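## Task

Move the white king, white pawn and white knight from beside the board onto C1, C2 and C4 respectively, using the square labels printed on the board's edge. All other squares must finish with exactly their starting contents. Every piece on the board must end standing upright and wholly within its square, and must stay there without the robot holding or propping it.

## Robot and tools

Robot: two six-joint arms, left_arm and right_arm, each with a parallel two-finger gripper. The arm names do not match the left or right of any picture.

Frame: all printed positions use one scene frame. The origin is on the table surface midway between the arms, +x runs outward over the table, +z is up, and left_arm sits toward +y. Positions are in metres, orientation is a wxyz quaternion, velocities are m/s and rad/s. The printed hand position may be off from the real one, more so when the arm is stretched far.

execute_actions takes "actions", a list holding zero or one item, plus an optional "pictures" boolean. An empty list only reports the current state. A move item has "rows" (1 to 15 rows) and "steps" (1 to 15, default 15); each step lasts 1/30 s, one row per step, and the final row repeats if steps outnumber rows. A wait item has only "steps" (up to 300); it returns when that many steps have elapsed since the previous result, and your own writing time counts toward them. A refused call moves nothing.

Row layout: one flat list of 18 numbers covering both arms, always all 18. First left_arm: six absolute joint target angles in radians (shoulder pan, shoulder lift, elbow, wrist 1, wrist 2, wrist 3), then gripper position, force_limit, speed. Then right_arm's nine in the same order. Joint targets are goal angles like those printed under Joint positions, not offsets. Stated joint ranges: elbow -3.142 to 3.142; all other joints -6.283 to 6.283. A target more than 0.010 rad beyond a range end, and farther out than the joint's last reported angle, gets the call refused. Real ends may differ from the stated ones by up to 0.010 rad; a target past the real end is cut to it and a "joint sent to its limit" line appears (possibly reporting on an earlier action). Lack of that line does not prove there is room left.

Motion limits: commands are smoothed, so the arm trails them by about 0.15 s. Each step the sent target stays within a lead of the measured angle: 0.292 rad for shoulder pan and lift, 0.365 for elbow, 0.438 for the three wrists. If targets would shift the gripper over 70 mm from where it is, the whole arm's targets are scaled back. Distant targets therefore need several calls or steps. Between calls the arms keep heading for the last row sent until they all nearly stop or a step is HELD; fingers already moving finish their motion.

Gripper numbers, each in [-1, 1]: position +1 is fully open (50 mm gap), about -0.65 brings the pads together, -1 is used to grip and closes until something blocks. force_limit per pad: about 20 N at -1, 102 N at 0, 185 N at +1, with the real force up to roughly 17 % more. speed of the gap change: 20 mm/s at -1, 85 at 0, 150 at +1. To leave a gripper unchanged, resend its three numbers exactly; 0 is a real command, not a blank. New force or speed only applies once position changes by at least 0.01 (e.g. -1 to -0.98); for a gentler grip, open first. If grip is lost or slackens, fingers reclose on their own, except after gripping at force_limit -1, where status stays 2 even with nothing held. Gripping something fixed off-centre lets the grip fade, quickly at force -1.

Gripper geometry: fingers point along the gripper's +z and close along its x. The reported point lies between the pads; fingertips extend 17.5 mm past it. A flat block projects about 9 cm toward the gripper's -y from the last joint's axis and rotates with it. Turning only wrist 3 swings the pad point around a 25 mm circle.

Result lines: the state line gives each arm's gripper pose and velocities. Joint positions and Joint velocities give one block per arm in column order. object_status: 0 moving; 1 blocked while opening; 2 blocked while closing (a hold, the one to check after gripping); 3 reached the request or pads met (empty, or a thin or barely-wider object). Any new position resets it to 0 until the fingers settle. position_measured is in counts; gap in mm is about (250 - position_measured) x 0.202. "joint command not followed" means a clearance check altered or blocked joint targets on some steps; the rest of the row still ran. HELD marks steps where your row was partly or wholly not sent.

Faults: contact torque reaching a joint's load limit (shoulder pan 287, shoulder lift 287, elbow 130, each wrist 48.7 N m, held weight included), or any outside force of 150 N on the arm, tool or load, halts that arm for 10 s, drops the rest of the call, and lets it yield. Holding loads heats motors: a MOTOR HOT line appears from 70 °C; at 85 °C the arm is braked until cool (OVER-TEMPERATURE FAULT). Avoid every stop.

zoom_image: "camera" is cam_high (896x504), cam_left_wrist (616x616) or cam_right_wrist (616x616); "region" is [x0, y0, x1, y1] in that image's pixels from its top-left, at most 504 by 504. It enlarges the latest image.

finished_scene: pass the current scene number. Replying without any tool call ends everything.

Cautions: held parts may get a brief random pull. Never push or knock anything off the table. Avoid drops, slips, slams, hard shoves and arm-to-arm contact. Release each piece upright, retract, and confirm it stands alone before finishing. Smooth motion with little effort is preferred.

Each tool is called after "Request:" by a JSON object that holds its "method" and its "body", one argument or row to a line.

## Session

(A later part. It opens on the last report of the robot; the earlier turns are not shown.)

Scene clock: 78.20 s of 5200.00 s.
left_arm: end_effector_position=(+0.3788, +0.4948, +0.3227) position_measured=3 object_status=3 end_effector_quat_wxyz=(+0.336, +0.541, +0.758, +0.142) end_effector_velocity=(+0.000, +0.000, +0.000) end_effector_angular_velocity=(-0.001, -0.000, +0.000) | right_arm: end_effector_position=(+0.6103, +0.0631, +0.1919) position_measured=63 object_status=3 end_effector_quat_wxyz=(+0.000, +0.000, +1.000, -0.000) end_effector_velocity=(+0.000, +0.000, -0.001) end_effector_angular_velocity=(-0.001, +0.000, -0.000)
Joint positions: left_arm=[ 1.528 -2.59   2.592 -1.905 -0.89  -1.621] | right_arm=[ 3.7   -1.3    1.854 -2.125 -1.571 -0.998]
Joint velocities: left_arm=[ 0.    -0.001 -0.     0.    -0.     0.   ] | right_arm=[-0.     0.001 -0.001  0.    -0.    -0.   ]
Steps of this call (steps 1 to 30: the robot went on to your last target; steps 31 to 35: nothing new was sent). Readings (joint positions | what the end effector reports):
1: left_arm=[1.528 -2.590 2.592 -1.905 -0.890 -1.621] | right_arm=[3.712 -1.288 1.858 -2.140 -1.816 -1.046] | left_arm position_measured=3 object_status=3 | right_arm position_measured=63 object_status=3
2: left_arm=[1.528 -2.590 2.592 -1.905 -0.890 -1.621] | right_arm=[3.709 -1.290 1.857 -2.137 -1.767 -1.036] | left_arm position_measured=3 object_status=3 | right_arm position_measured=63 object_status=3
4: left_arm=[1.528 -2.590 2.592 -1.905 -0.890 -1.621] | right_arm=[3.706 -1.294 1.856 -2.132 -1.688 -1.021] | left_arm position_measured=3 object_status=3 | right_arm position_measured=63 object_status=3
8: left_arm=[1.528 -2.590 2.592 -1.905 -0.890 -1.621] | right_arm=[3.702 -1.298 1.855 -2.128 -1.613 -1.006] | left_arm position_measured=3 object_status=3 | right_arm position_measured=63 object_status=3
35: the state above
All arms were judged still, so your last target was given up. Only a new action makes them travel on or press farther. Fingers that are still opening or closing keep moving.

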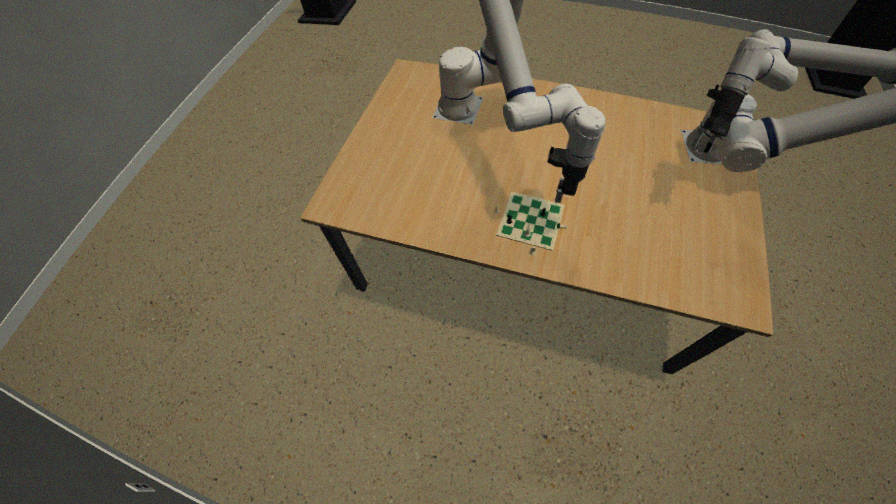

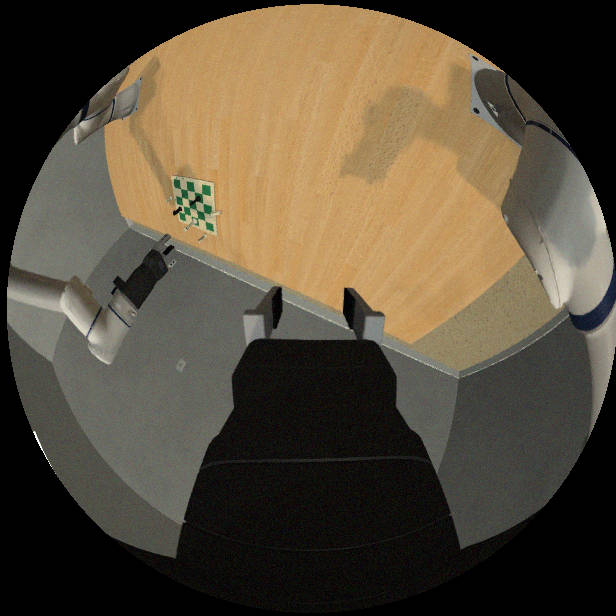

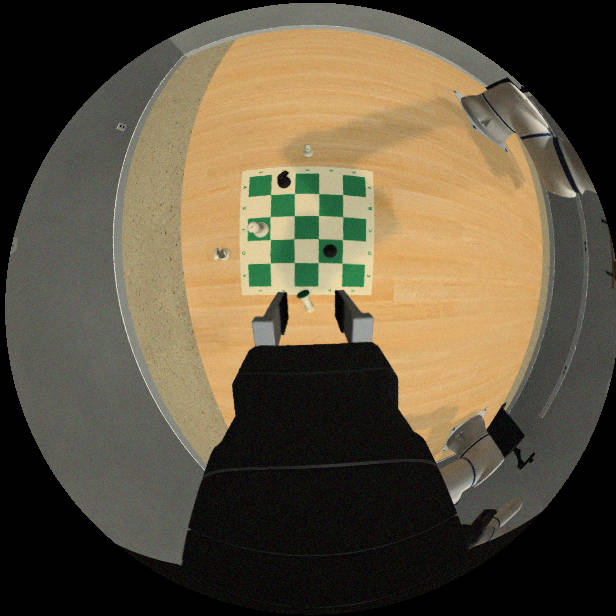

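Request:
{"method": "execute_actions", "body": {
  "actions": [
    {"rows":[[1.528,-2.59,2.592,-1.905,-0.89,-1.621,1,0,0,4.019,-1.18,1.854,-2.245,-2.371,-1.571,0.8,0.5,0]]}
  ],
  "pictures": false
}}

Request:
{"method": "execute_actions", "body": {
  "actions": [
    {"rows":[[1.528,-2.59,2.592,-1.905,-0.89,-1.621,1,0,0,4.019,-0.9648,1.8787,-2.4849,-2.371,-1.571,0.8,0.5,0]]}
  ],
  "pictures": false
}}

Request:
{"method": "execute_actions", "body": {
  "actions": [
    {"steps":15}
  ]
}}

Scene clock: 86.83 s of 5200.00 s.
left_arm: end_effector_position=(+0.3788, +0.4948, +0.3227) position_measured=3 object_status=3 end_effector_quat_wxyz=(+0.336, +0.541, +0.758, +0.142) end_effector_velocity=(+0.000, +0.001, -0.002) end_effector_angular_velocity=(+0.004, -0.000, -0.000) | right_arm: end_effector_position=(+0.5993, +0.1103, +0.2069) position_measured=32 object_status=3 end_effector_quat_wxyz=(+0.156, -0.381, +0.854, -0.319) end_effector_velocity=(+0.020, +0.012, +0.087) end_effector_angular_velocity=(-0.501, -0.319, +0.335)
Joint positions: left_arm=[ 1.528 -2.59   2.592 -1.905 -0.89  -1.621] | right_arm=[ 4.001 -1.187  1.854 -2.239 -2.297 -1.536]
Joint velocities: left_arm=[ 0.001 -0.001  0.002  0.001  0.001  0.002] | right_arm=[ 0.134  0.05   0.    -0.049 -0.566 -0.269]
Steps of this call (steps 1 to 90: nothing new was sent; then 5.13 s passed at rest; steps 91 to 105: all 15 steps of this action). Readings (joint positions | what the end effector reports):
91: left_arm=[1.528 -2.590 2.592 -1.905 -0.890 -1.621] | right_arm=[3.701 -1.300 1.854 -2.125 -1.572 -0.999] | left_arm position_measured=3 object_status=3 | right_arm position_measured=59 object_status=0
92: left_arm=[1.528 -2.590 2.592 -1.905 -0.890 -1.621] | right_arm=[3.712 -1.295 1.853 -2.130 -1.590 -1.017] | left_arm position_measured=3 object_status=3 | right_arm position_measured=45 object_status=0
94: left_arm=[1.528 -2.590 2.592 -1.905 -0.890 -1.621] | right_arm=[3.769 -1.272 1.853 -2.153 -1.676 -1.103] | left_arm position_measured=3 object_status=3 | right_arm position_measured=32 object_status=0
98: left_arm=[1.528 -2.590 2.592 -1.905 -0.890 -1.621] | right_arm=[3.912 -1.219 1.854 -2.205 -1.944 -1.355] | left_arm position_measured=3 object_status=3 | right_arm position_measured=32 object_status=0
105: the state above

Scene clock: 87.33 s of 5200.00 s.
left_arm: end_effector_position=(+0.3788, +0.4948, +0.3227) position_measured=3 object_status=3 end_effector_quat_wxyz=(+0.336, +0.541, +0.758, +0.142) end_effector_velocity=(-0.000, -0.001, +0.001) end_effector_angular_velocity=(-0.001, -0.000, -0.002) | right_arm: end_effector_position=(+0.6132, +0.1267, +0.0714) position_measured=32 object_status=3 end_effector_quat_wxyz=(+0.167, -0.396, +0.832, -0.350) end_effector_velocity=(+0.002, +0.003, -0.084) end_effector_angular_velocity=(-0.025, -0.020, +0.018)
Joint positions: left_arm=[ 1.528 -2.59   2.592 -1.905 -0.89  -1.621] | right_arm=[ 4.018 -0.982  1.877 -2.466 -2.367 -1.569]
Joint velocities: left_arm=[-0.001 -0.    -0.002 -0.    -0.     0.001] | right_arm=[ 0.008  0.124  0.014 -0.142 -0.031 -0.015]
Steps of this call (steps 1 to 15: all 15 steps of this action). Readings (joint positions | what the end effector reports):
1: left_arm=[1.528 -2.590 2.592 -1.905 -0.890 -1.621] | right_arm=[4.005 -1.185 1.854 -2.240 -2.313 -1.544] | left_arm position_measured=3 object_status=3 | right_arm position_measured=32 object_status=3
2: left_arm=[1.528 -2.590 2.592 -1.905 -0.890 -1.621] | right_arm=[4.008 -1.173 1.854 -2.255 -2.322 -1.548] | left_arm position_measured=3 object_status=3 | right_arm position_measured=32 object_status=3
4: left_arm=[1.528 -2.590 2.592 -1.905 -0.890 -1.621] | right_arm=[4.009 -1.133 1.860 -2.296 -2.329 -1.551] | left_arm position_measured=3 object_status=3 | right_arm position_measured=32 object_status=3
8: left_arm=[1.528 -2.590 2.592 -1.905 -0.890 -1.621] | right_arm=[4.013 -1.061 1.868 -2.378 -2.347 -1.560] | left_arm position_measured=3 object_status=3 | right_arm position_measured=32 object_status=3
15: the state above

Scene clock: 87.83 s of 5200.00 s.
left_arm: end_effector_position=(+0.3788, +0.4948, +0.3227) position_measured=3 object_status=3 end_effector_quat_wxyz=(+0.336, +0.541, +0.758, +0.142) end_effector_velocity=(+0.000, +0.000, +0.001) end_effector_angular_velocity=(-0.000, -0.000, -0.000) | right_arm: end_effector_position=(+0.6133, +0.1268, +0.0602) position_measured=32 object_status=3 end_effector_quat_wxyz=(+0.168, -0.397, +0.831, -0.351) end_effector_velocity=(-0.000, -0.000, -0.003) end_effector_angular_velocity=(-0.001, +0.001, +0.000)
Joint positions: left_arm=[ 1.528 -2.59   2.592 -1.905 -0.89  -1.621] | right_arm=[ 4.019 -0.965  1.879 -2.485 -2.371 -1.571]
Joint velocities: left_arm=[ 0.001  0.    -0.002  0.    -0.     0.001] | right_arm=[ 0.     0.003  0.001 -0.003 -0.    -0.   ]
Steps of this call (steps 1 to 15: the robot went on to your last target). Readings (joint positions | what the end effector reports):
1: left_arm=[1.528 -2.590 2.592 -1.905 -0.890 -1.621] | right_arm=[4.018 -0.978 1.877 -2.471 -2.368 -1.570] | left_arm position_measured=3 object_status=3 | right_arm position_measured=32 object_status=3
2: left_arm=[1.528 -2.590 2.592 -1.905 -0.890 -1.621] | right_arm=[4.018 -0.975 1.878 -2.474 -2.369 -1.570] | left_arm position_measured=3 object_status=3 | right_arm position_measured=32 object_status=3
4: left_arm=[1.528 -2.590 2.592 -1.905 -0.890 -1.621] | right_arm=[4.019 -0.971 1.878 -2.478 -2.370 -1.570] | left_arm position_measured=3 object_status=3 | right_arm position_measured=32 object_status=3
8: left_arm=[1.528 -2.590 2.592 -1.905 -0.890 -1.621] | right_arm=[4.019 -0.967 1.878 -2.483 -2.370 -1.571] | left_arm position_measured=3 object_status=3 | right_arm position_measured=32 object_status=3
15: the state above

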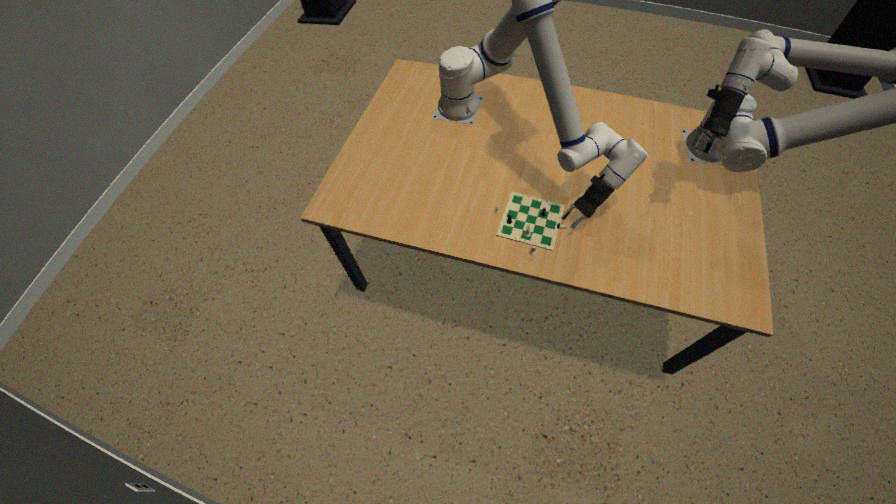

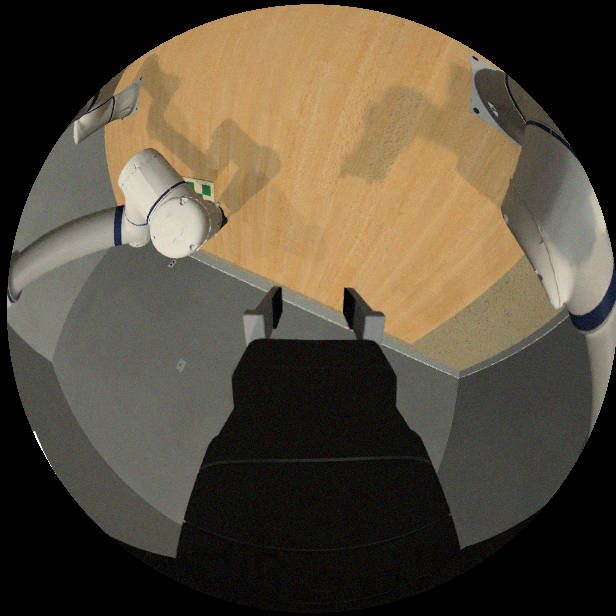

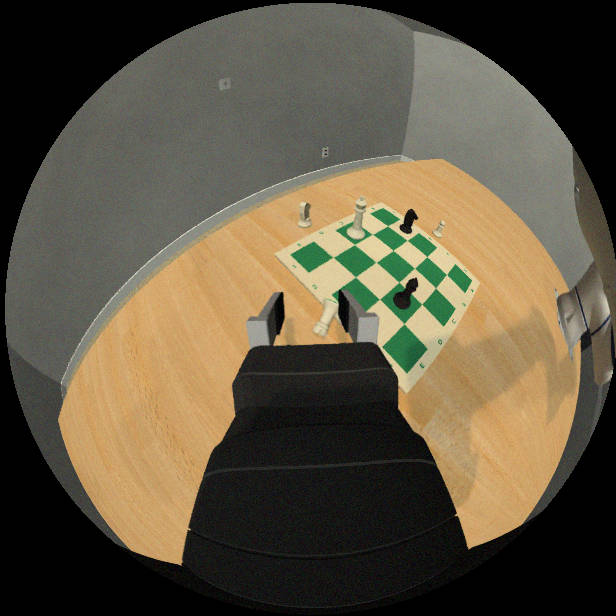

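Request:
{"method": "execute_actions", "body": {
  "actions": [
    {"rows":[[1.528,-2.59,2.592,-1.905,-0.89,-1.621,1,0,0,4.019,-0.9228,1.8991,-2.5473,-2.371,-1.571,0.8,0.5,0]]}
  ]
}}

Request:
{"method": "execute_actions", "body": {
  "actions": [
    {"rows":[[1.528,-2.59,2.592,-1.905,-0.89,-1.621,1,0,0,4.019,-0.9228,1.8991,-2.5473,-2.371,-1.571,-1,0.5,0]]}
  ]
}}

Request:
{"method": "zoom_image", "body": {
  "camera": "cam_right_wrist",
  "region": [240,250,380,360]
}}

Scene clock: 92.17 s of 5200.00 s.
left_arm: end_effector_position=(+0.3788, +0.4948, +0.3227) position_measured=3 object_status=3 end_effector_quat_wxyz=(+0.336, +0.541, +0.758, +0.142) end_effector_velocity=(-0.000, -0.000, -0.001) end_effector_angular_velocity=(+0.003, +0.001, -0.000) | right_arm: end_effector_position=(+0.6087, +0.1211, +0.0256) position_measured=32 object_status=3 end_effector_quat_wxyz=(+0.168, -0.397, +0.831, -0.351) end_effector_velocity=(-0.001, -0.001, -0.008) end_effector_angular_velocity=(-0.001, -0.001, +0.000)
Joint positions: left_arm=[ 1.528 -2.59   2.592 -1.905 -0.89  -1.621] | right_arm=[ 4.019 -0.924  1.898 -2.546 -2.371 -1.571]
Joint velocities: left_arm=[-0.     0.003  0.     0.001 -0.    -0.   ] | right_arm=[-0.     0.009  0.004 -0.014 -0.001 -0.   ]
Steps of this call (steps 1 to 15: the robot went on to your last target; steps 16 to 90: nothing new was sent; then 0.83 s passed at rest; steps 91 to 105: all 15 steps of this action). Readings (joint positions | what the end effector reports):
91: left_arm=[1.528 -2.590 2.592 -1.905 -0.890 -1.621] | right_arm=[4.019 -0.965 1.879 -2.485 -2.371 -1.571] | left_arm position_measured=3 object_status=3 | right_arm position_measured=32 object_status=3
92: left_arm=[1.528 -2.590 2.592 -1.905 -0.890 -1.621] | right_arm=[4.019 -0.958 1.881 -2.496 -2.371 -1.571] | left_arm position_measured=3 object_status=3 | right_arm position_measured=32 object_status=3
94: left_arm=[1.528 -2.590 2.592 -1.905 -0.890 -1.621] | right_arm=[4.019 -0.943 1.890 -2.517 -2.371 -1.571] | left_arm position_measured=3 object_status=3 | right_arm position_measured=32 object_status=3
98: left_arm=[1.528 -2.590 2.592 -1.905 -0.890 -1.621] | right_arm=[4.019 -0.930 1.896 -2.537 -2.371 -1.571] | left_arm position_measured=3 object_status=3 | right_arm position_measured=32 object_status=3
105: the state above

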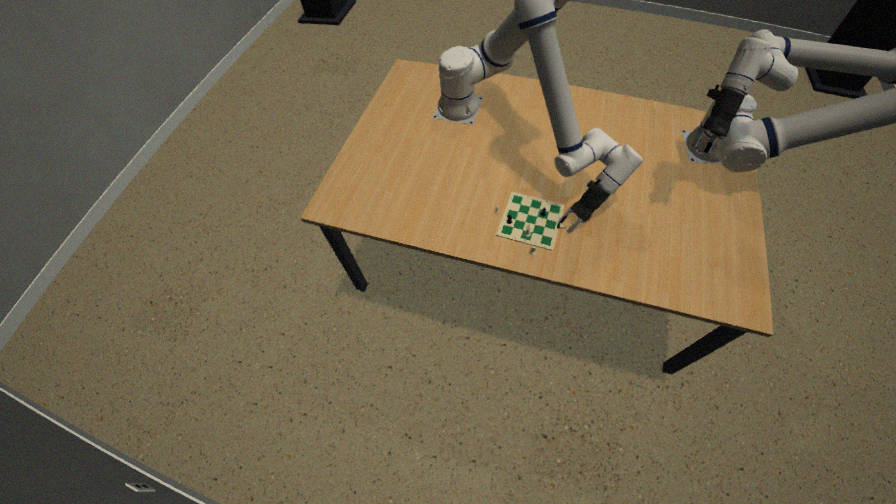

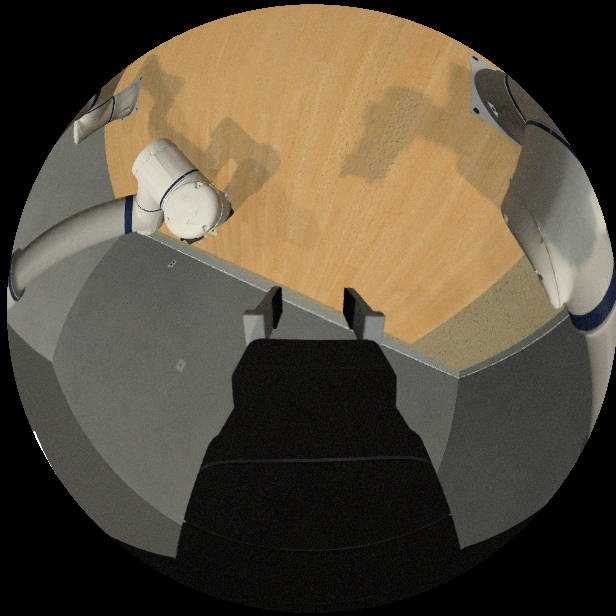

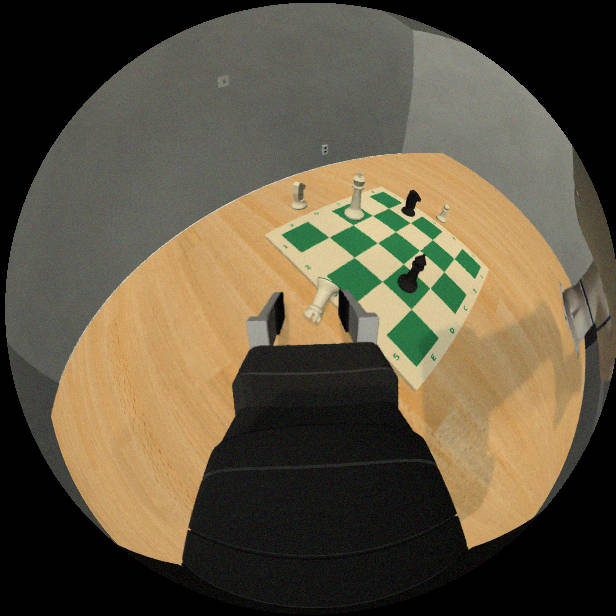

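Scene clock: 92.67 s of 5200.00 s.
left_arm: end_effector_position=(+0.3788, +0.4948, +0.3227) position_measured=3 object_status=3 end_effector_quat_wxyz=(+0.336, +0.541, +0.758, +0.142) end_effector_velocity=(+0.000, +0.000, -0.000) end_effector_angular_velocity=(+0.002, -0.000, +0.000) | right_arm: end_effector_position=(+0.6082, +0.1206, +0.0239) position_measured=193 object_status=0 end_effector_quat_wxyz=(+0.168, -0.397, +0.831, -0.351) end_effector_velocity=(+0.000, +0.000, +0.001) end_effector_angular_velocity=(+0.001, -0.001, -0.000)
Joint positions: left_arm=[ 1.528 -2.59   2.592 -1.905 -0.89  -1.621] | right_arm=[ 4.019 -0.923  1.899 -2.547 -2.371 -1.571]
Joint velocities: left_arm=[0.    0.001 0.    0.    0.    0.   ] | right_arm=[-0.    -0.001 -0.001 -0.    -0.     0.   ]
Steps of this call (steps 1 to 15: all 15 steps of this action). Readings (joint positions | what the end effector reports):
1: left_arm=[1.528 -2.590 2.592 -1.905 -0.890 -1.621] | right_arm=[4.019 -0.924 1.898 -2.546 -2.371 -1.571] | left_arm position_measured=3 object_status=3 | right_arm position_measured=36 object_status=0
2: left_arm=[1.528 -2.590 2.592 -1.905 -0.890 -1.621] | right_arm=[4.019 -0.924 1.899 -2.546 -2.371 -1.571] | left_arm position_measured=3 object_status=3 | right_arm position_measured=50 object_status=0
4: left_arm=[1.528 -2.590 2.592 -1.905 -0.890 -1.621] | right_arm=[4.019 -0.923 1.900 -2.546 -2.370 -1.571] | left_arm position_measured=3 object_status=3 | right_arm position_measured=78 object_status=0
8: left_arm=[1.528 -2.590 2.592 -1.905 -0.890 -1.621] | right_arm=[4.019 -0.923 1.900 -2.547 -2.371 -1.571] | left_arm position_measured=3 object_status=3 | right_arm position_measured=135 object_status=0
15: the state above

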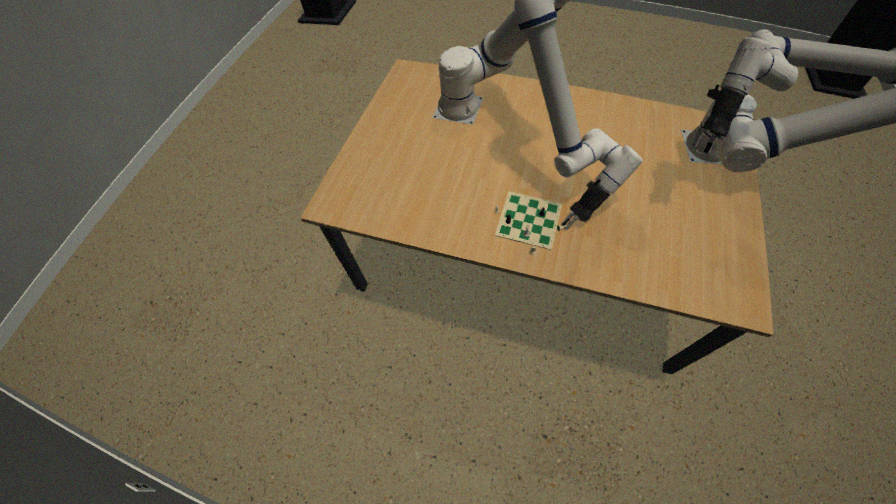

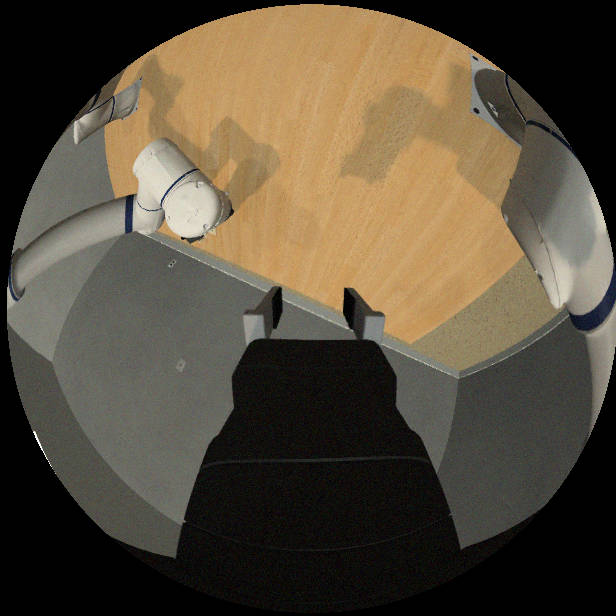

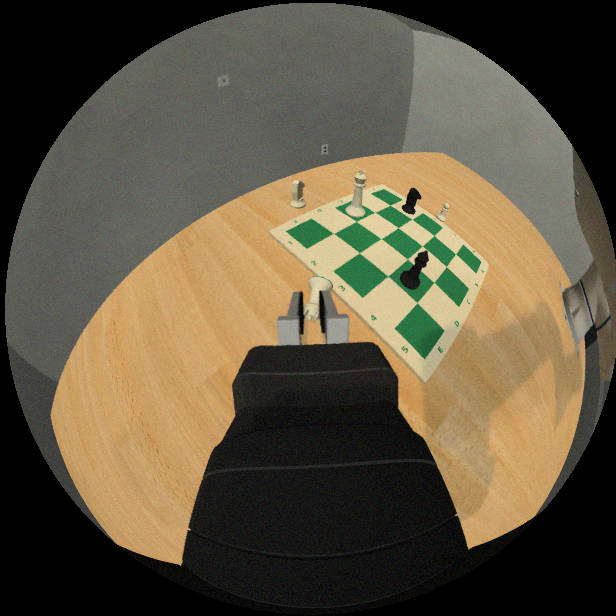

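Region (240, 250, 380, 360) of cam_right_wrist's 616x616 image, scaled by 3.600, with more detail than that image has; it fills the top 396 rows of this view, and the rest is white.

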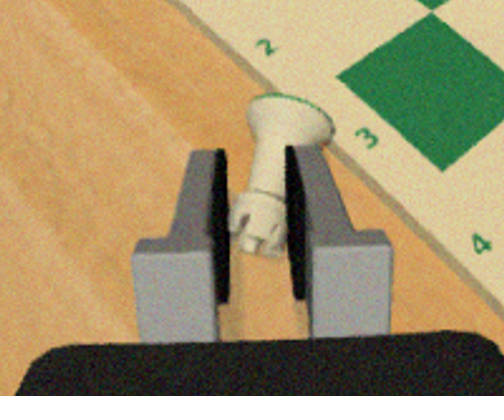

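Request:
{"method": "execute_actions", "body": {
  "actions": [
    {"rows":[[1.528,-2.59,2.592,-1.905,-0.89,-1.621,1,0,0,4.019,-1.25,1.85,-2.171,-2.371,-1.571,-1,0.5,0]]}
  ],
  "pictures": false
}}

Request:
{"method": "execute_actions", "body": {
  "actions": [
    {"rows":[[1.528,-2.59,2.592,-1.905,-0.89,-1.621,1,0,0,3.366,-1.45,1.95,-2.071,-0.721,-1.571,-1,0.5,0]]}
  ],
  "pictures": false
}}

Request:
{"method": "execute_actions", "body": {
  "actions": [
    {"steps":30}
  ],
  "pictures": false
}}

Request:
{"method": "execute_actions", "body": {
  "actions": [
    {"rows":[[1.528,-2.59,2.592,-1.905,-0.89,-1.621,1,0,0,3.366,-1.1566,2.1035,-2.5179,-0.721,-1.571,-1,0.5,0]]}
  ],
  "pictures": false
}}

Request:
{"method": "execute_actions", "body": {
  "actions": [
    {"steps":20}
  ]
}}

Request:
{"method": "zoom_image", "body": {
  "camera": "cam_high",
  "region": [490,190,580,260]
}}

Scene clock: 100.47 s of 5200.00 s.
left_arm: end_effector_position=(+0.3788, +0.4948, +0.3227) position_measured=3 object_status=3 end_effector_quat_wxyz=(+0.336, +0.541, +0.758, +0.142) end_effector_velocity=(-0.000, -0.000, +0.000) end_effector_angular_velocity=(+0.001, +0.000, -0.000) | right_arm: end_effector_position=(+0.6025, +0.1133, +0.1963) position_measured=193 object_status=2 end_effector_quat_wxyz=(+0.167, -0.397, +0.831, -0.352) end_effector_velocity=(-0.041, -0.050, +0.362) end_effector_angular_velocity=(+0.005, -0.004, +0.000)
Joint positions: left_arm=[ 1.528 -2.59   2.592 -1.905 -0.89  -1.621] | right_arm=[ 4.019 -1.154  1.864 -2.28  -2.371 -1.571]
Joint velocities: left_arm=[-0.     0.001 -0.001  0.     0.     0.   ] | right_arm=[ 0.    -0.486 -0.07   0.549  0.    -0.   ]
Steps of this call (steps 1 to 15: the robot went on to your last target; steps 16 to 90: nothing new was sent; then 4.30 s passed at rest; steps 91 to 105: all 15 steps of this action). Readings (joint positions | what the end effector reports):
91: left_arm=[1.528 -2.590 2.592 -1.905 -0.890 -1.621] | right_arm=[4.019 -0.923 1.899 -2.547 -2.371 -1.571] | left_arm position_measured=3 object_status=3 | right_arm position_measured=193 object_status=2
92: left_arm=[1.528 -2.590 2.592 -1.905 -0.890 -1.621] | right_arm=[4.019 -0.933 1.898 -2.532 -2.371 -1.571] | left_arm position_measured=3 object_status=3 | right_arm position_measured=193 object_status=2
94: left_arm=[1.528 -2.590 2.592 -1.905 -0.890 -1.621] | right_arm=[4.019 -0.971 1.890 -2.487 -2.371 -1.571] | left_arm position_measured=3 object_status=3 | right_arm position_measured=193 object_status=2
98: left_arm=[1.528 -2.590 2.592 -1.905 -0.890 -1.621] | right_arm=[4.019 -1.038 1.881 -2.411 -2.371 -1.571] | left_arm position_measured=3 object_status=3 | right_arm position_measured=193 object_status=2
105: the state above

Scene clock: 100.97 s of 5200.00 s.
left_arm: end_effector_position=(+0.3788, +0.4948, +0.3227) position_measured=3 object_status=3 end_effector_quat_wxyz=(+0.336, +0.541, +0.758, +0.142) end_effector_velocity=(-0.000, -0.000, +0.000) end_effector_angular_velocity=(-0.003, +0.000, +0.001) | right_arm: end_effector_position=(+0.6487, -0.0597, +0.2244) position_measured=193 object_status=2 end_effector_quat_wxyz=(+0.021, -0.235, +0.968, -0.086) end_effector_velocity=(+0.185, -0.335, -0.020) end_effector_angular_velocity=(+1.780, +0.916, -1.332)
Joint positions: left_arm=[ 1.528 -2.59   2.592 -1.905 -0.89  -1.621] | right_arm=[ 3.604 -1.4    1.934 -2.104 -1.748 -1.571]
Joint velocities: left_arm=[-0.    -0.001 -0.    -0.    -0.    -0.003] | right_arm=[-1.332 -0.304  0.098  0.203  2.002  0.   ]
Steps of this call (steps 1 to 15: all 15 steps of this action). Readings (joint positions | what the end effector reports):
1: left_arm=[1.528 -2.590 2.592 -1.905 -0.890 -1.621] | right_arm=[4.018 -1.170 1.862 -2.261 -2.370 -1.571] | left_arm position_measured=3 object_status=3 | right_arm position_measured=193 object_status=2
2: left_arm=[1.528 -2.590 2.592 -1.905 -0.890 -1.621] | right_arm=[4.008 -1.188 1.864 -2.247 -2.353 -1.571] | left_arm position_measured=3 object_status=3 | right_arm position_measured=193 object_status=2
4: left_arm=[1.528 -2.590 2.592 -1.905 -0.890 -1.621] | right_arm=[3.964 -1.226 1.877 -2.221 -2.288 -1.571] | left_arm position_measured=3 object_status=3 | right_arm position_measured=193 object_status=2
8: left_arm=[1.528 -2.590 2.592 -1.905 -0.890 -1.621] | right_arm=[3.864 -1.298 1.901 -2.173 -2.139 -1.571] | left_arm position_measured=3 object_status=3 | right_arm position_measured=193 object_status=2
15: the state above

Scene clock: 101.97 s of 5200.00 s.
left_arm: end_effector_position=(+0.3788, +0.4948, +0.3227) position_measured=3 object_status=3 end_effector_quat_wxyz=(+0.336, +0.541, +0.758, +0.142) end_effector_velocity=(+0.000, +0.000, -0.000) end_effector_angular_velocity=(-0.001, +0.000, +0.001) | right_arm: end_effector_position=(+0.6444, +0.0567, +0.3169) position_measured=193 object_status=2 end_effector_quat_wxyz=(-0.049, -0.109, +0.905, +0.408) end_effector_velocity=(-0.000, +0.003, +0.003) end_effector_angular_velocity=(+0.018, +0.006, -0.002)
Joint positions: left_arm=[ 1.528 -2.59   2.592 -1.905 -0.89  -1.621] | right_arm=[ 3.366 -1.45   1.95  -2.071 -0.723 -1.571]
Joint velocities: left_arm=[ 0.     0.     0.    -0.    -0.    -0.002] | right_arm=[-0.002  0.001  0.    -0.     0.019  0.   ]
Steps of this call (steps 1 to 30: the robot went on to your last target). Readings (joint positions | what the end effector reports):
1: left_arm=[1.528 -2.590 2.592 -1.905 -0.890 -1.621] | right_arm=[3.558 -1.410 1.937 -2.098 -1.676 -1.571] | left_arm position_measured=3 object_status=3 | right_arm position_measured=193 object_status=2
2: left_arm=[1.528 -2.590 2.592 -1.905 -0.890 -1.621] | right_arm=[3.515 -1.419 1.940 -2.092 -1.600 -1.571] | left_arm position_measured=3 object_status=3 | right_arm position_measured=193 object_status=2
4: left_arm=[1.528 -2.590 2.592 -1.905 -0.890 -1.621] | right_arm=[3.454 -1.432 1.944 -2.083 -1.442 -1.571] | left_arm position_measured=3 object_status=3 | right_arm position_measured=193 object_status=2
8: left_arm=[1.528 -2.590 2.592 -1.905 -0.890 -1.621] | right_arm=[3.404 -1.442 1.948 -2.076 -1.171 -1.571] | left_arm position_measured=3 object_status=3 | right_arm position_measured=193 object_status=2
30: the state above

Scene clock: 102.47 s of 5200.00 s.
left_arm: end_effector_position=(+0.3788, +0.4948, +0.3227) position_measured=3 object_status=3 end_effector_quat_wxyz=(+0.336, +0.541, +0.758, +0.142) end_effector_velocity=(-0.000, -0.000, -0.000) end_effector_angular_velocity=(+0.000, -0.000, -0.002) | right_arm: end_effector_position=(+0.6578, +0.0603, +0.1425) position_measured=193 object_status=2 end_effector_quat_wxyz=(-0.049, -0.108, +0.905, +0.409) end_effector_velocity=(-0.025, -0.005, -0.372) end_effector_angular_velocity=(+0.004, -0.001, -0.001)
Joint positions: left_arm=[ 1.528 -2.59   2.592 -1.905 -0.89  -1.621] | right_arm=[ 3.366 -1.237  2.061 -2.395 -0.722 -1.571]
Joint velocities: left_arm=[-0.002 -0.     0.     0.     0.     0.001] | right_arm=[ 0.     0.471  0.245 -0.719  0.003  0.001]
Steps of this call (steps 1 to 15: all 15 steps of this action). Readings (joint positions | what the end effector reports):
1: left_arm=[1.528 -2.590 2.592 -1.905 -0.890 -1.621] | right_arm=[3.366 -1.450 1.950 -2.071 -0.723 -1.571] | left_arm position_measured=3 object_status=3 | right_arm position_measured=193 object_status=2
2: left_arm=[1.528 -2.590 2.592 -1.905 -0.890 -1.621] | right_arm=[3.366 -1.440 1.955 -2.088 -0.722 -1.571] | left_arm position_measured=3 object_status=3 | right_arm position_measured=193 object_status=2
4: left_arm=[1.528 -2.590 2.592 -1.905 -0.890 -1.621] | right_arm=[3.366 -1.407 1.974 -2.135 -0.723 -1.571] | left_arm position_measured=3 object_status=3 | right_arm position_measured=193 object_status=2
8: left_arm=[1.528 -2.590 2.592 -1.905 -0.890 -1.621] | right_arm=[3.366 -1.347 2.004 -2.228 -0.722 -1.571] | left_arm position_measured=3 object_status=3 | right_arm position_measured=193 object_status=2
15: the state above

Scene clock: 103.13 s of 5200.00 s.
left_arm: end_effector_position=(+0.3788, +0.4948, +0.3227) position_measured=3 object_status=3 end_effector_quat_wxyz=(+0.336, +0.541, +0.758, +0.142) end_effector_velocity=(-0.000, -0.000, -0.000) end_effector_angular_velocity=(+0.002, -0.000, -0.002) | right_arm: end_effector_position=(+0.6501, +0.0585, +0.0806) position_measured=193 object_status=2 end_effector_quat_wxyz=(-0.049, -0.108, +0.905, +0.409) end_effector_velocity=(-0.000, +0.000, -0.002) end_effector_angular_velocity=(+0.001, -0.000, -0.000)
Joint positions: left_arm=[ 1.528 -2.59   2.592 -1.905 -0.89  -1.621] | right_arm=[ 3.366 -1.157  2.103 -2.517 -0.721 -1.571]
Joint velocities: left_arm=[-0.001 -0.     0.     0.001  0.     0.001] | right_arm=[-0.     0.003  0.002 -0.006  0.001  0.   ]
Steps of this call (steps 1 to 20: the robot went on to your last target). Readings (joint positions | what the end effector reports):
1: left_arm=[1.528 -2.590 2.592 -1.905 -0.890 -1.621] | right_arm=[3.366 -1.221 2.070 -2.419 -0.721 -1.571] | left_arm position_measured=3 object_status=3 | right_arm position_measured=193 object_status=2
2: left_arm=[1.528 -2.590 2.592 -1.905 -0.890 -1.621] | right_arm=[3.366 -1.207 2.078 -2.441 -0.721 -1.571] | left_arm position_measured=3 object_status=3 | right_arm position_measured=193 object_status=2
4: left_arm=[1.528 -2.590 2.592 -1.905 -0.890 -1.621] | right_arm=[3.366 -1.186 2.088 -2.472 -0.721 -1.571] | left_arm position_measured=3 object_status=3 | right_arm position_measured=193 object_status=2
8: left_arm=[1.528 -2.590 2.592 -1.905 -0.890 -1.621] | right_arm=[3.366 -1.167 2.098 -2.502 -0.721 -1.571] | left_arm position_measured=3 object_status=3 | right_arm position_measured=193 object_status=2
20: the state above

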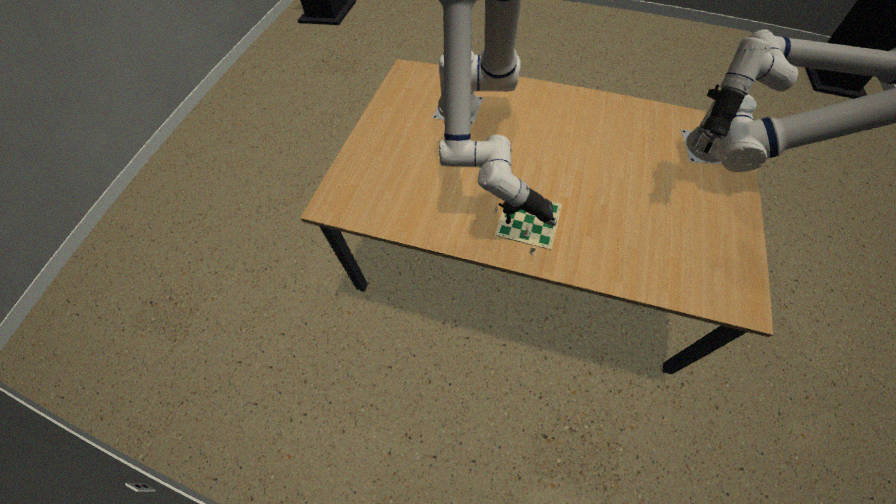

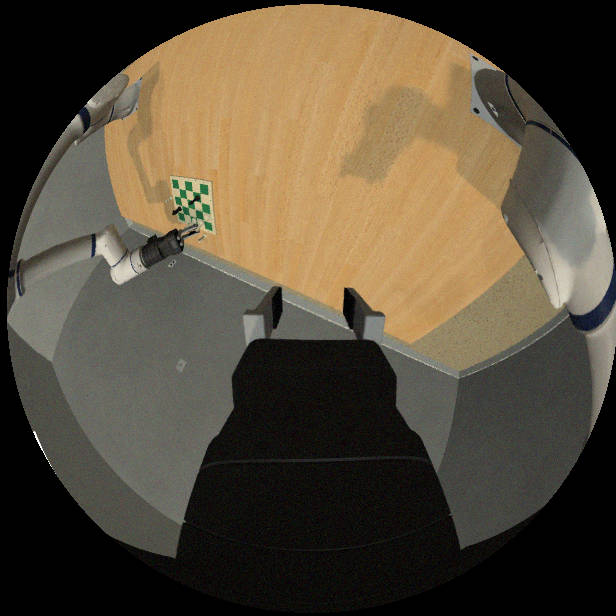

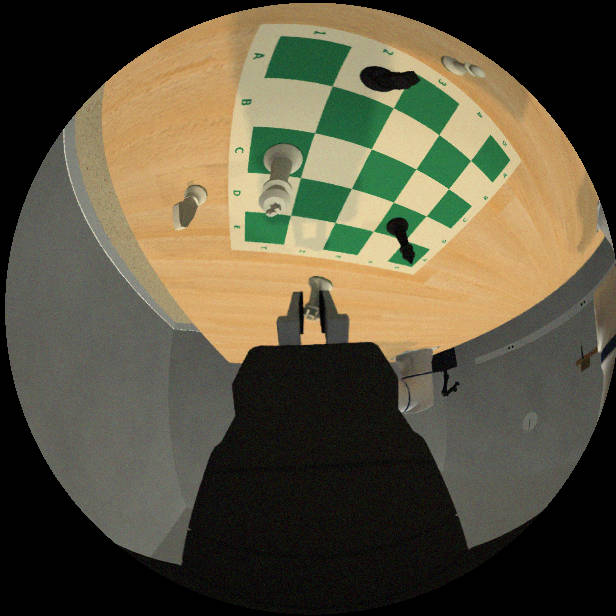

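Region (490, 190, 580, 260) of cam_high's 896x504 image, scaled by 5.600, with more detail than that image has.

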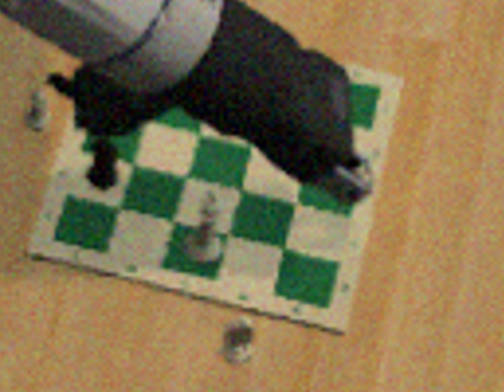

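Request:
{"method": "execute_actions", "body": {
  "actions": [
    {"rows":[[1.528,-2.59,2.592,-1.905,-0.89,-1.621,1,0,0,3.343,-1.1128,2.2093,-2.8675,-0.721,-1.571,-1,0.5,0]]}
  ],
  "pictures": false
}}

Request:
{"method": "execute_actions", "body": {
  "actions": [
    {"steps":12}
  ]
}}

Request:
{"method": "zoom_image", "body": {
  "camera": "cam_left_wrist",
  "region": [160,190,230,260]
}}

Request:
{"method": "zoom_image", "body": {
  "camera": "cam_right_wrist",
  "region": [220,200,400,350]
}}

Scene clock: 109.23 s of 5200.00 s.
left_arm: end_effector_position=(+0.3788, +0.4948, +0.3227) position_measured=3 object_status=3 end_effector_quat_wxyz=(+0.336, +0.541, +0.758, +0.142) end_effector_velocity=(-0.000, -0.000, +0.001) end_effector_angular_velocity=(-0.003, -0.000, +0.000) | right_arm: end_effector_position=(+0.6540, +0.0436, +0.0528) position_measured=193 object_status=2 end_effector_quat_wxyz=(+0.043, -0.137, +0.897, +0.417) end_effector_velocity=(-0.001, -0.005, -0.007) end_effector_angular_velocity=(+0.013, -0.060, -0.007)
Joint positions: left_arm=[ 1.528 -2.59   2.592 -1.905 -0.89  -1.621] | right_arm=[ 3.344 -1.115  2.205 -2.853 -0.721 -1.571]
Joint velocities: left_arm=[-0.    -0.    -0.001 -0.001 -0.    -0.001] | right_arm=[-0.007  0.014  0.033 -0.108 -0.    -0.   ]
Steps of this call (steps 1 to 15: the robot went on to your last target; steps 16 to 90: nothing new was sent; then 2.60 s passed at rest; steps 91 to 105: all 15 steps of this action). Readings (joint positions | what the end effector reports):
91: left_arm=[1.528 -2.590 2.592 -1.905 -0.890 -1.621] | right_arm=[3.366 -1.156 2.104 -2.519 -0.721 -1.571] | left_arm position_measured=3 object_status=3 | right_arm position_measured=193 object_status=2
92: left_arm=[1.528 -2.590 2.592 -1.905 -0.890 -1.621] | right_arm=[3.365 -1.154 2.109 -2.537 -0.721 -1.571] | left_arm position_measured=3 object_status=3 | right_arm position_measured=193 object_status=2
94: left_arm=[1.528 -2.590 2.592 -1.905 -0.890 -1.621] | right_arm=[3.359 -1.143 2.136 -2.624 -0.721 -1.571] | left_arm position_measured=3 object_status=3 | right_arm position_measured=193 object_status=2
98: left_arm=[1.528 -2.590 2.592 -1.905 -0.890 -1.621] | right_arm=[3.349 -1.123 2.183 -2.781 -0.721 -1.571] | left_arm position_measured=3 object_status=3 | right_arm position_measured=193 object_status=2
105: the state above

Scene clock: 109.63 s of 5200.00 s.
left_arm: end_effector_position=(+0.3788, +0.4948, +0.3227) position_measured=3 object_status=3 end_effector_quat_wxyz=(+0.336, +0.541, +0.758, +0.142) end_effector_velocity=(+0.000, +0.000, -0.002) end_effector_angular_velocity=(+0.003, +0.001, +0.001) | right_arm: end_effector_position=(+0.6539, +0.0430, +0.0520) position_measured=193 object_status=2 end_effector_quat_wxyz=(+0.046, -0.138, +0.897, +0.418) end_effector_velocity=(+0.001, -0.000, -0.002) end_effector_angular_velocity=(-0.000, -0.001, -0.001)
Joint positions: left_arm=[ 1.528 -2.59   2.592 -1.905 -0.89  -1.621] | right_arm=[ 3.343 -1.113  2.209 -2.867 -0.721 -1.571]
Joint velocities: left_arm=[ 0.001  0.002  0.002  0.    -0.    -0.001] | right_arm=[-0.     0.003  0.    -0.005 -0.001  0.001]
Steps of this call (steps 1 to 12: the robot went on to your last target). Readings (joint positions | what the end effector reports):
1: left_arm=[1.528 -2.590 2.592 -1.905 -0.890 -1.621] | right_arm=[3.344 -1.114 2.206 -2.857 -0.721 -1.571] | left_arm position_measured=3 object_status=3 | right_arm position_measured=193 object_status=2
2: left_arm=[1.528 -2.590 2.592 -1.905 -0.890 -1.621] | right_arm=[3.344 -1.114 2.207 -2.859 -0.721 -1.571] | left_arm position_measured=3 object_status=3 | right_arm position_measured=193 object_status=2
4: left_arm=[1.528 -2.590 2.592 -1.905 -0.890 -1.621] | right_arm=[3.343 -1.113 2.208 -2.863 -0.721 -1.571] | left_arm position_measured=3 object_status=3 | right_arm position_measured=193 object_status=2
8: left_arm=[1.528 -2.590 2.592 -1.905 -0.890 -1.621] | right_arm=[3.343 -1.113 2.209 -2.866 -0.721 -1.571] | left_arm position_measured=3 object_status=3 | right_arm position_measured=193 object_status=2
12: the state above

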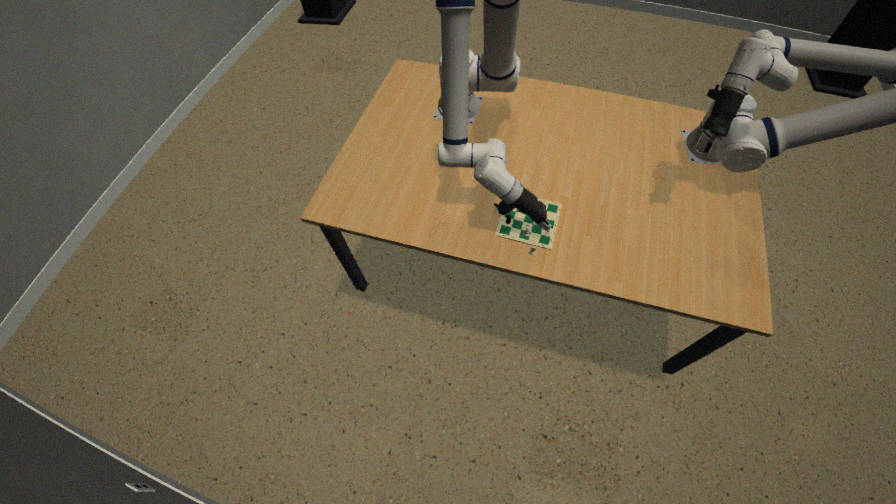

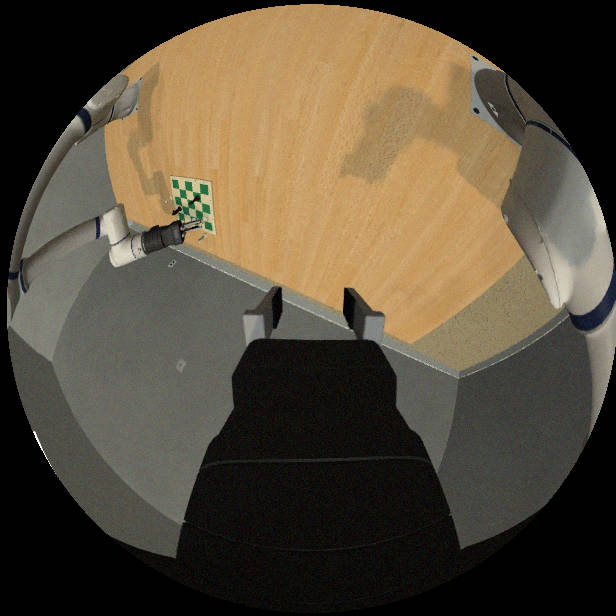

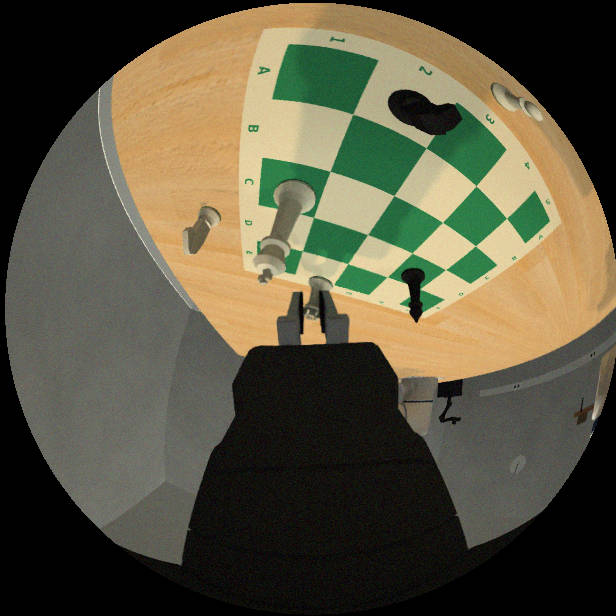

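Region (160, 190, 230, 260) of cam_left_wrist's 616x616 image, scaled by 7.200, with more detail than that image has.

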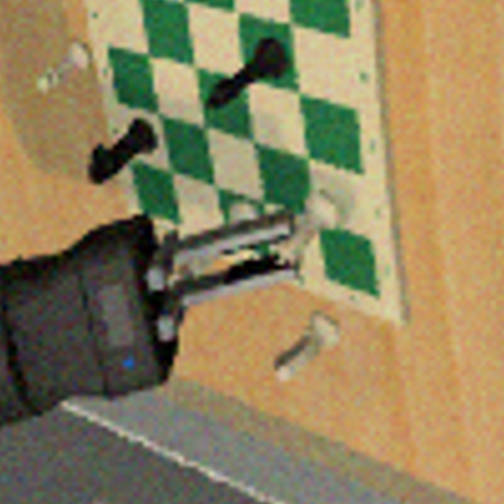

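Region (220, 200, 400, 350) of cam_right_wrist's 616x616 image, scaled by 2.800, with more detail than that image has.

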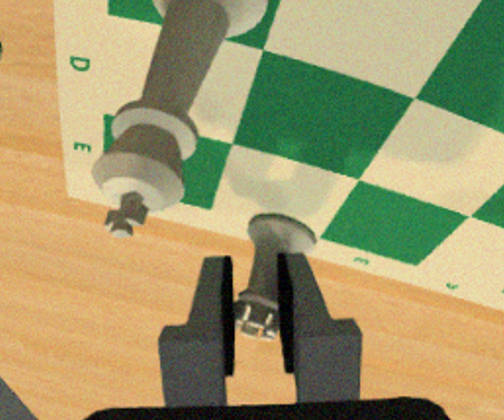

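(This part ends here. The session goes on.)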